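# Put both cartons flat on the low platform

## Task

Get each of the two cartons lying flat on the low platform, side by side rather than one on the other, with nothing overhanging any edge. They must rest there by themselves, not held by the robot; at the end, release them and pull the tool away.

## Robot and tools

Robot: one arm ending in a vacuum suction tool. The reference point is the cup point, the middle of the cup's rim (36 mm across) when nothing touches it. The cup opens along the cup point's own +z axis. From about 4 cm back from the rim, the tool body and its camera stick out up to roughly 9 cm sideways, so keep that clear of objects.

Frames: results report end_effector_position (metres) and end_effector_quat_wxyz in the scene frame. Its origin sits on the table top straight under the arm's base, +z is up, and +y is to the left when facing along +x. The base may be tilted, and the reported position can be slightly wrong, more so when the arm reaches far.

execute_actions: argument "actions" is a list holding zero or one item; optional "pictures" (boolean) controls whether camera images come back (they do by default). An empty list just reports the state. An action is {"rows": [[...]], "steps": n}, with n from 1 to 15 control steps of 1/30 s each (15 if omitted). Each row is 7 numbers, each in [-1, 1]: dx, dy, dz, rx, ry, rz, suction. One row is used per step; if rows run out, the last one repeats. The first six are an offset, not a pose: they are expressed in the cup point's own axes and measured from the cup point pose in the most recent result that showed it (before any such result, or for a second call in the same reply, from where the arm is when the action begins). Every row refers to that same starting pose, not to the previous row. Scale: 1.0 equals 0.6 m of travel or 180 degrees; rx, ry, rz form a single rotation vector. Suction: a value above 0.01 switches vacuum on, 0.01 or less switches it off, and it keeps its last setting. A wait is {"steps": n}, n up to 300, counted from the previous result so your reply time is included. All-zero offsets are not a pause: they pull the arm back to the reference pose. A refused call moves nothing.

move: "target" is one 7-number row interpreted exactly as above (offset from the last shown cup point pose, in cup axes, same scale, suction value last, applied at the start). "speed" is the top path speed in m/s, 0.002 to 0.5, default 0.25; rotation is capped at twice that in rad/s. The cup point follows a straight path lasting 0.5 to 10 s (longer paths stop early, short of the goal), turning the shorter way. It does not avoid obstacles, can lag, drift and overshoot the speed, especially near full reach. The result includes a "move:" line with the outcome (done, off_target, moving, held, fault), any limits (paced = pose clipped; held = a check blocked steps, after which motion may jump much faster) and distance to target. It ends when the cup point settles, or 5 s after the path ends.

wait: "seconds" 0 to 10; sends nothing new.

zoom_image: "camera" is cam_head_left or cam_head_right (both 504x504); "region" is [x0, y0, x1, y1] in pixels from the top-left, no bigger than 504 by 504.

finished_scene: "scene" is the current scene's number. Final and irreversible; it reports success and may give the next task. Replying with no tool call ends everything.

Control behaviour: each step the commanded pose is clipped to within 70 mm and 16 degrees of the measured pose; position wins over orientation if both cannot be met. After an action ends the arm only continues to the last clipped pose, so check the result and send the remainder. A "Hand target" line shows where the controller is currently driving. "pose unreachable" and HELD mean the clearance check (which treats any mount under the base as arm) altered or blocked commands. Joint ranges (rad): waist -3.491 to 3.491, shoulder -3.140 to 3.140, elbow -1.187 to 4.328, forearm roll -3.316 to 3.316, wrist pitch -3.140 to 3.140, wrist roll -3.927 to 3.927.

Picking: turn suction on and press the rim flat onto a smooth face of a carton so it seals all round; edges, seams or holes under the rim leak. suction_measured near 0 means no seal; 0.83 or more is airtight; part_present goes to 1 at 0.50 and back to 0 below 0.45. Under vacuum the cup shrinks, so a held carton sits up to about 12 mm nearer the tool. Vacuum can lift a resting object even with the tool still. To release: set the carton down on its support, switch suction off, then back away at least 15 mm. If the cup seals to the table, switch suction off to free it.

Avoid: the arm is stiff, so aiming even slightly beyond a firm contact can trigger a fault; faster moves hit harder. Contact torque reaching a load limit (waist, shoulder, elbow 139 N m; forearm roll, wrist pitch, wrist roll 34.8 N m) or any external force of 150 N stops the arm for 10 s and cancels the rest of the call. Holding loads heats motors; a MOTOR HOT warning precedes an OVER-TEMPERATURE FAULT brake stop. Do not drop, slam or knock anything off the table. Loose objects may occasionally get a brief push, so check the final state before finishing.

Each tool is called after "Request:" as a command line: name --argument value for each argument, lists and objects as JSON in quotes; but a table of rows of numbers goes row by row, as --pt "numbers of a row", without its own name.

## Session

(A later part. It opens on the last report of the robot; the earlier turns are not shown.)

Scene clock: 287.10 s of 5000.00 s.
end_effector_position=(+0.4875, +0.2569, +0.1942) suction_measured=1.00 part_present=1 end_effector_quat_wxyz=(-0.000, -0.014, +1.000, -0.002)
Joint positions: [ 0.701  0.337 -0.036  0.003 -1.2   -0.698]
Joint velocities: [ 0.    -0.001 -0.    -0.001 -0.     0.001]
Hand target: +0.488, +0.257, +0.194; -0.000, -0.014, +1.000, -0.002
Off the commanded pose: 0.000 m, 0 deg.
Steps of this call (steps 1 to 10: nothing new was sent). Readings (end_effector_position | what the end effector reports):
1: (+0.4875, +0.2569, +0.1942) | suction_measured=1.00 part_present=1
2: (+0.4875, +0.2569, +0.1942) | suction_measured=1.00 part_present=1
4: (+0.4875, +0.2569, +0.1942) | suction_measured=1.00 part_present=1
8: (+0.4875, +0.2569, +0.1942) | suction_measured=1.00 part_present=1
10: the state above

Request:
move --target '[0, 0, -0.21, 0, 0, 0, 1]' --speed 0.12

Request:
move --target '[0.1767, -0.86, 0, 0, 0, 0, 1]' --speed 0.22

Request:
move --target '[0, 0, 0.25, 0, 0, 0, 1]' --speed 0.1

Request:
zoom_image --camera "cam_head_left" --region '[235, 260, 385, 410]'

Request:
zoom_image --camera "cam_head_right" --region '[220, 265, 370, 415]'

Scene clock: 326.80 s of 5000.00 s.
end_effector_position=(+0.4877, +0.2571, +0.3203) suction_measured=1.00 part_present=1 end_effector_quat_wxyz=(-0.000, -0.013, +1.000, -0.002)
Joint positions: [ 0.701  0.267  0.176  0.003 -1.482 -0.698]
Joint velocities: [-0.001 -0.     0.001 -0.004 -0.001 -0.001]
Hand target: +0.488, +0.257, +0.320; -0.000, -0.013, +1.000, -0.002
Off the commanded pose: 0.000 m, 0 deg.
After step 90, 35.27 s passed at rest.
move: done

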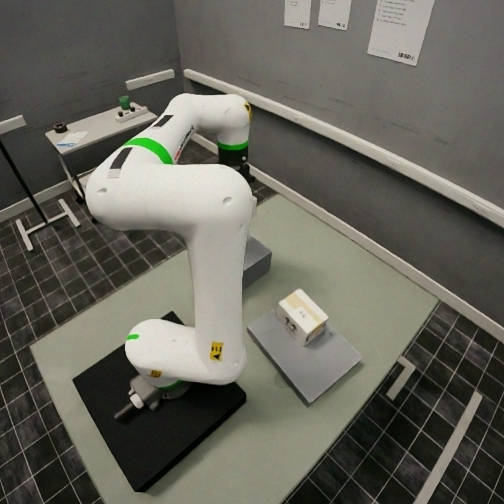

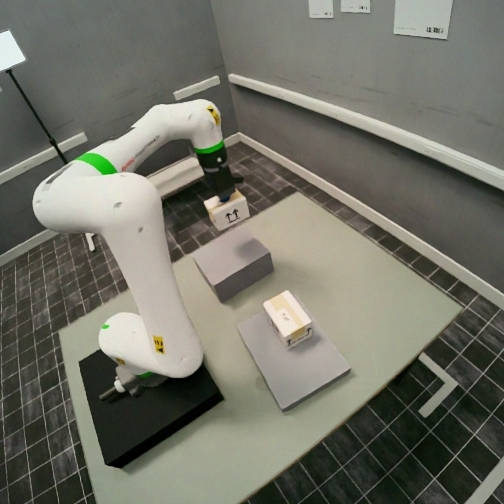

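Scene clock: 329.67 s of 5000.00 s.
end_effector_position=(+0.3946, -0.2615, +0.3204) suction_measured=1.00 part_present=1 end_effector_quat_wxyz=(-0.001, -0.013, +1.000, -0.000)
Joint positions: [-0.33   0.071 -0.052  0.002 -1.451  0.332]
Joint velocities: [-0.002  0.001  0.002 -0.001 -0.002  0.001]
Hand target: +0.395, -0.262, +0.320; -0.001, -0.013, +1.000, -0.000
Off the commanded pose: 0.002 m, 0 deg.
move: done

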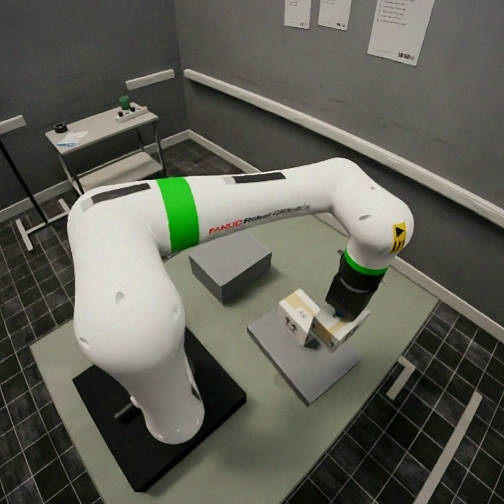

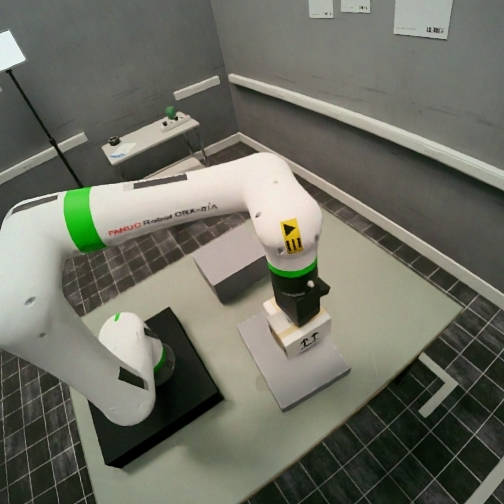

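Scene clock: 331.53 s of 5000.00 s.
end_effector_position=(+0.3943, -0.2613, +0.1705) suction_measured=1.00 part_present=1 end_effector_quat_wxyz=(-0.001, -0.014, +1.000, -0.000)
Joint positions: [-0.33   0.179 -0.296  0.001 -1.097  0.332]
Joint velocities: [-0.     0.001 -0.001 -0.     0.002 -0.   ]
Hand target: +0.394, -0.261, +0.170; -0.001, -0.014, +1.000, -0.000
Off the commanded pose: 0.000 m, 0 deg.
move: done

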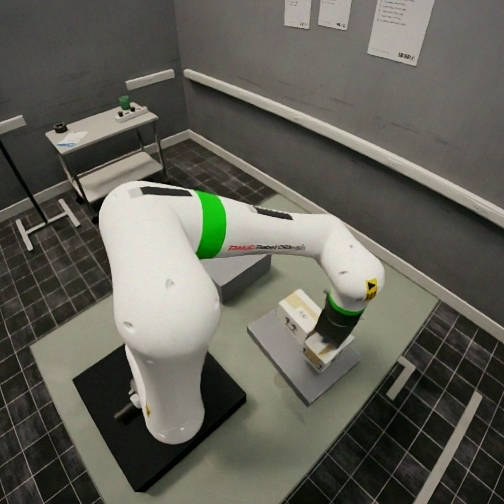

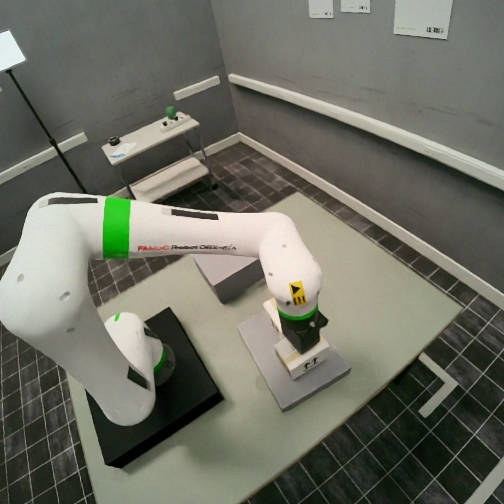

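Region (235, 260, 385, 410) of cam_head_left's 504x504 image, scaled by 3.360, with more detail than that image has.

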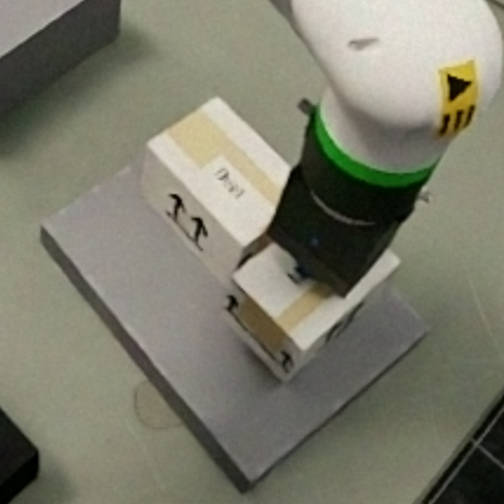

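Region (220, 265, 370, 415) of cam_head_right's 504x504 image, scaled by 3.360, with more detail than that image has.

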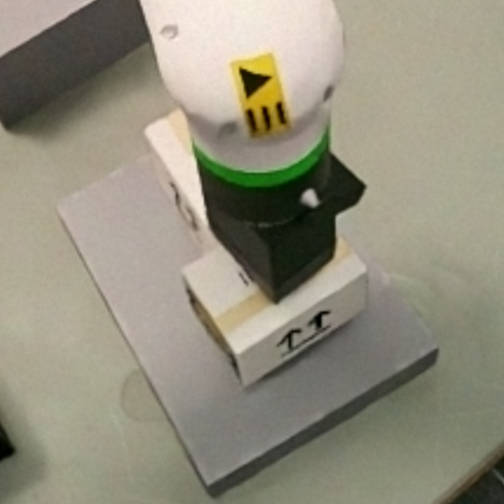

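Request:
move --target '[0, 0, 0.065, 0, 0, 0, 1]' --speed 0.04

Request:
zoom_image --camera "cam_head_left" --region '[235, 260, 385, 410]'

Request:
zoom_image --camera "cam_head_right" --region '[220, 265, 370, 415]'

Scene clock: 362.17 s of 5000.00 s.
end_effector_position=(+0.3943, -0.2612, +0.1315) suction_measured=1.00 part_present=1 end_effector_quat_wxyz=(-0.001, -0.014, +1.000, -0.000)
Joint positions: [-0.33   0.229 -0.34   0.001 -1.004  0.332]
Joint velocities: [ 0.001  0.001 -0.001 -0.001  0.002 -0.   ]
Hand target: +0.394, -0.261, +0.131; -0.001, -0.014, +1.000, -0.000
Off the commanded pose: 0.000 m, 0 deg.
After step 90, 26.37 s passed at rest.
move: done

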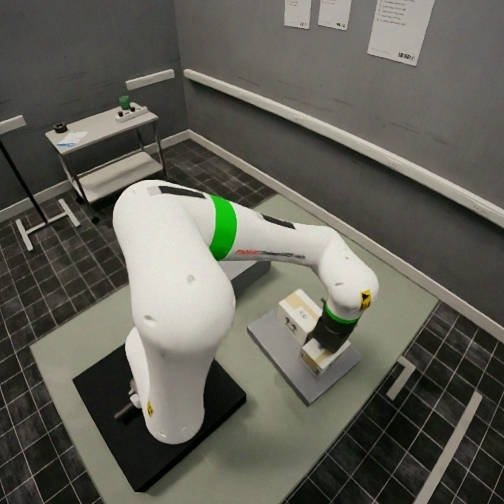

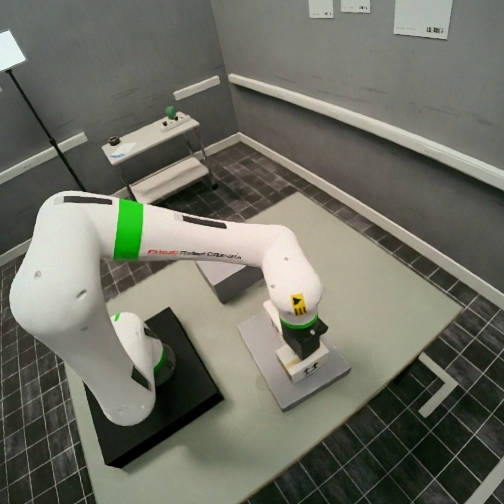

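Region (235, 260, 385, 410) of cam_head_left's 504x504 image, scaled by 3.360, with more detail than that image has.

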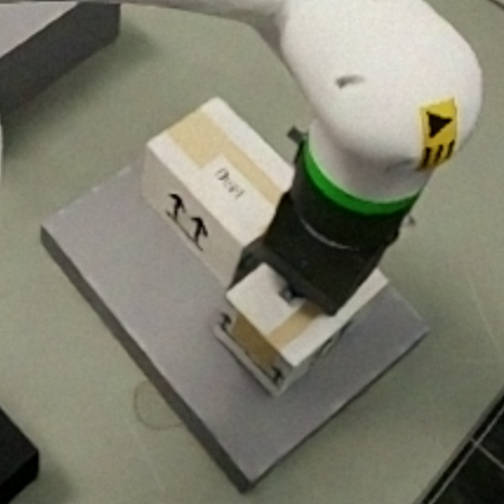

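Region (220, 265, 370, 415) of cam_head_right's 504x504 image, scaled by 3.360, with more detail than that image has.

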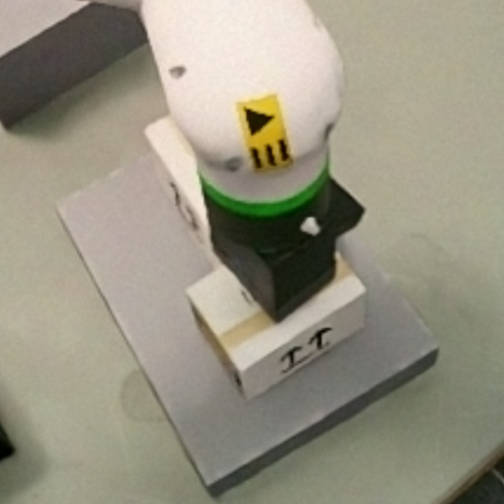

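Request:
move --target '[0, 0, 0.022, 0, 0, 0, 1]' --speed 0.02

Request:
zoom_image --camera "cam_head_left" --region '[235, 260, 385, 410]'

Request:
zoom_image --camera "cam_head_right" --region '[220, 265, 370, 415]'

Scene clock: 382.03 s of 5000.00 s.
end_effector_position=(+0.3943, -0.2612, +0.1183) suction_measured=1.00 part_present=1 end_effector_quat_wxyz=(-0.001, -0.014, +1.000, -0.000)
Joint positions: [-0.33   0.247 -0.353  0.001 -0.972  0.332]
Joint velocities: [-0.001  0.001  0.     0.001  0.001  0.   ]
Hand target: +0.394, -0.261, +0.118; -0.001, -0.014, +1.000, -0.000
Off the commanded pose: 0.000 m, 0 deg.
After step 90, 15.97 s passed at rest.
move: done

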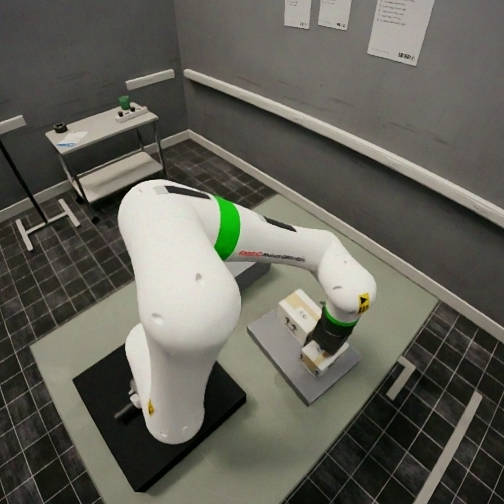

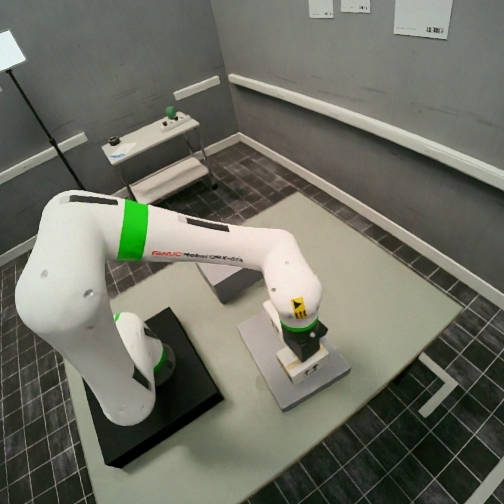

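Region (235, 260, 385, 410) of cam_head_left's 504x504 image, scaled by 3.360, with more detail than that image has.

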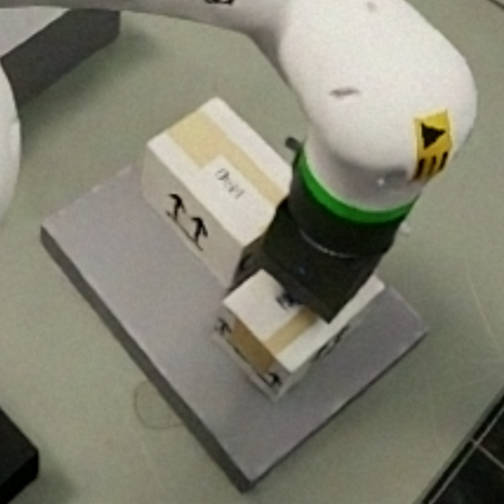

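Region (220, 265, 370, 415) of cam_head_right's 504x504 image, scaled by 3.360, with more detail than that image has.

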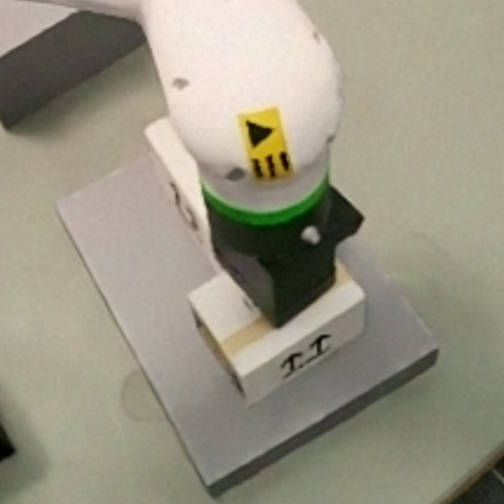

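Request:
move --target '[0, 0, 0.018, 0, 0, 0, 1]' --speed 0.02

Request:
zoom_image --camera "cam_head_left" --region '[235, 260, 385, 410]'

Request:
zoom_image --camera "cam_head_right" --region '[220, 265, 370, 415]'

Scene clock: 408.27 s of 5000.00 s.
end_effector_position=(+0.3953, -0.2619, +0.1151) suction_measured=1.00 part_present=1 end_effector_quat_wxyz=(+0.000, -0.014, +1.000, -0.001)
Joint positions: [-0.33   0.252 -0.356  0.003 -0.961  0.333]
Joint velocities: [-0.002 -0.     0.    -0.    -0.001 -0.   ]
Hand target: +0.395, -0.262, +0.115; +0.000, -0.014, +1.000, -0.001
Off the commanded pose: 0.008 m, 0 deg.
FORCE FAULT: contact force on the arm reached its limit, and the arm stopped for 10 seconds. The contact can be on any part of the arm, not only on its tool. The arm's remaining commands of this call were not run. The arm holds still and accepts commands again. Move the arm away from the contact; if what it grips holds it there, let go first. Pushing or pulling that hard again can fault the arm again.
After step 90, 12.80 s passed at rest.
move: fault

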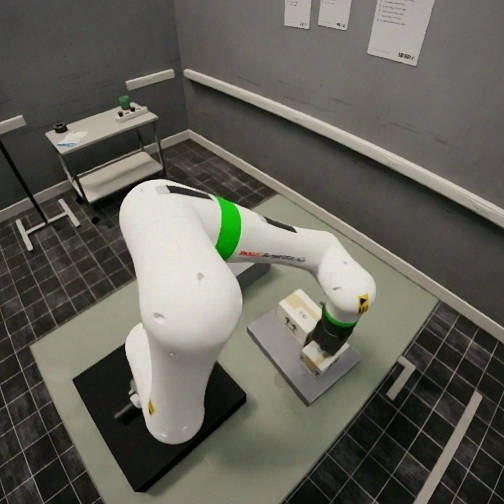

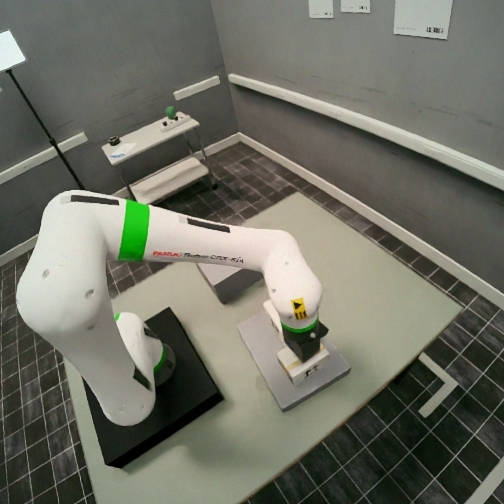

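Region (235, 260, 385, 410) of cam_head_left's 504x504 image, scaled by 3.360, with more detail than that image has.

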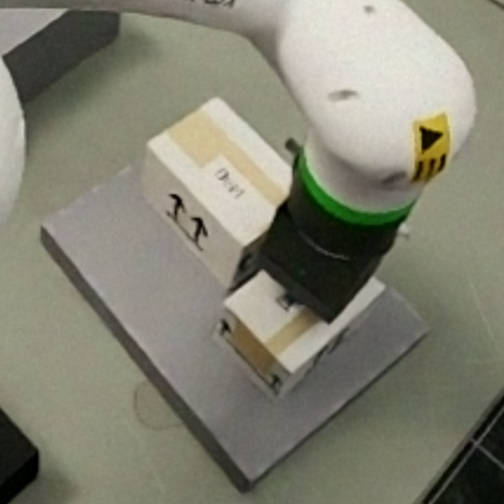

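Region (220, 265, 370, 415) of cam_head_right's 504x504 image, scaled by 3.360, with more detail than that image has.

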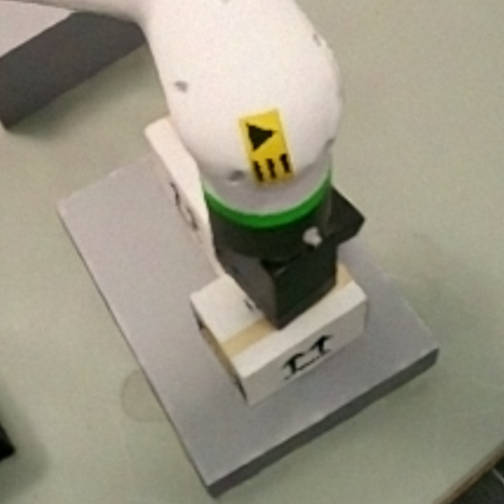

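That step pressed too far, so the arm hit a force fault and stopped. The carton is resting on the platform, so I'll release it and move clear.

Request:
execute_actions --actions '[{"rows": [[0, 0, 0, 0, 0, 0, 0]], "steps": 10}]' --pictures false

Request:
move --target '[0, 0, -0.3, 0, 0, 0, 0]' --speed 0.12

Request:
move --target '[-0.1, 0.5, -0.1, 0, 0, 0, 0]' --speed 0.25

Request:
zoom_image --camera "cam_head_left" --region '[235, 260, 385, 410]'

Request:
zoom_image --camera "cam_head_right" --region '[220, 265, 370, 415]'

Scene clock: 421.73 s of 5000.00 s.
end_effector_position=(+0.3954, -0.2619, +0.1152) suction_measured=0.00 part_present=0 end_effector_quat_wxyz=(+0.000, -0.014, +1.000, -0.001)
Joint positions: [-0.33   0.252 -0.356  0.003 -0.961  0.333]
Joint velocities: [ 0.001  0.001 -0.     0.     0.     0.001]
Hand target: +0.395, -0.262, +0.115; +0.000, -0.014, +1.000, -0.001
Off the commanded pose: 0.000 m, 0 deg.
Steps of this call (steps 1 to 90: nothing new was sent; then 10.13 s passed at rest; steps 91 to 100: all 10 steps of this action). Readings (end_effector_position | what the end effector reports):
91: (+0.3953, -0.2619, +0.1151) | suction_measured=0.74 part_present=1
92: (+0.3954, -0.2619, +0.1152) | suction_measured=0.14 part_present=0
94: (+0.3954, -0.2619, +0.1152) | suction_measured=0.00 part_present=0
98: (+0.3954, -0.2619, +0.1152) | suction_measured=0.00 part_present=0
100: the state above

Scene clock: 423.87 s of 5000.00 s.
end_effector_position=(+0.3950, -0.2619, +0.2952) suction_measured=0.00 part_present=0 end_effector_quat_wxyz=(+0.000, -0.014, +1.000, -0.002)
Joint positions: [-0.329  0.078 -0.103  0.003 -1.388  0.332]
Joint velocities: [ 0.     0.001  0.001 -0.003 -0.001  0.   ]
Hand target: +0.395, -0.262, +0.295; +0.000, -0.014, +1.000, -0.001
Off the commanded pose: 0.000 m, 0 deg.
move: done

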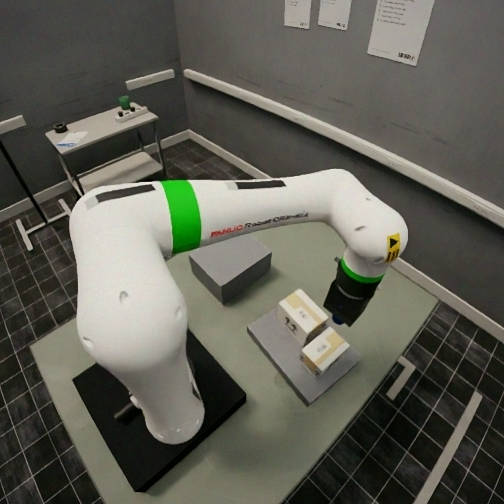

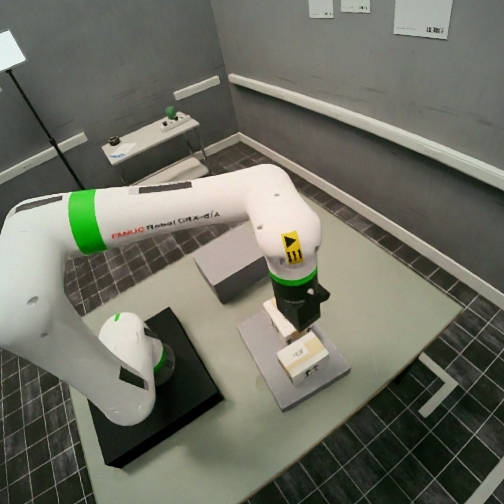

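Scene clock: 425.60 s of 5000.00 s.
end_effector_position=(+0.4473, +0.0397, +0.3548) suction_measured=0.00 part_present=0 end_effector_quat_wxyz=(+0.001, -0.014, +1.000, -0.003)
Joint positions: [ 0.363 -0.001 -0.047  0.006 -1.525 -0.36 ]
Joint velocities: [ 0.002  0.002  0.002  0.    -0.    -0.001]
Hand target: +0.447, +0.040, +0.355; +0.001, -0.014, +1.000, -0.003
Off the commanded pose: 0.001 m, 0 deg.
move: done

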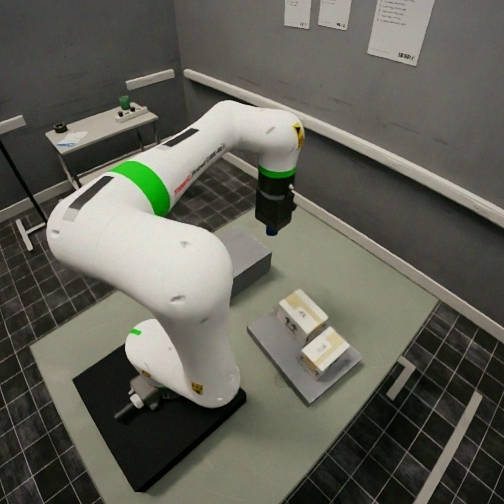

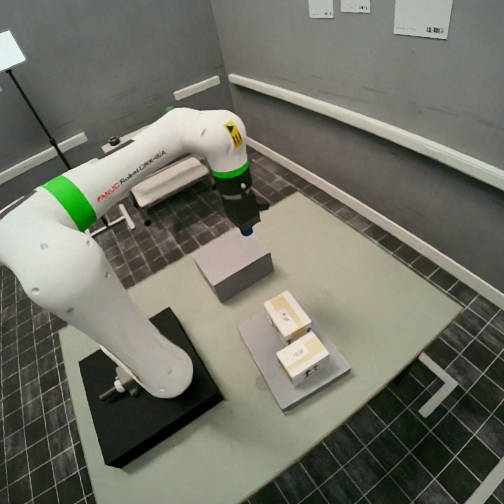

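Region (235, 260, 385, 410) of cam_head_left's 504x504 image, scaled by 3.360, with more detail than that image has.

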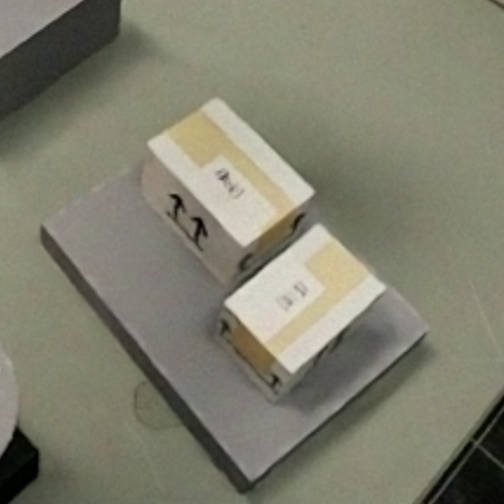

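Region (220, 265, 370, 415) of cam_head_right's 504x504 image, scaled by 3.360, with more detail than that image has.

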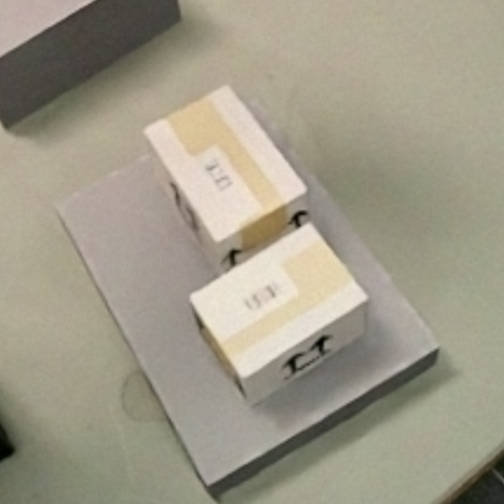

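Both cartons are flat on the low platform, side by side and inside its edges, and the arm is clear.

Request:
finished_scene --scene 2

The scene is finished: the task was done.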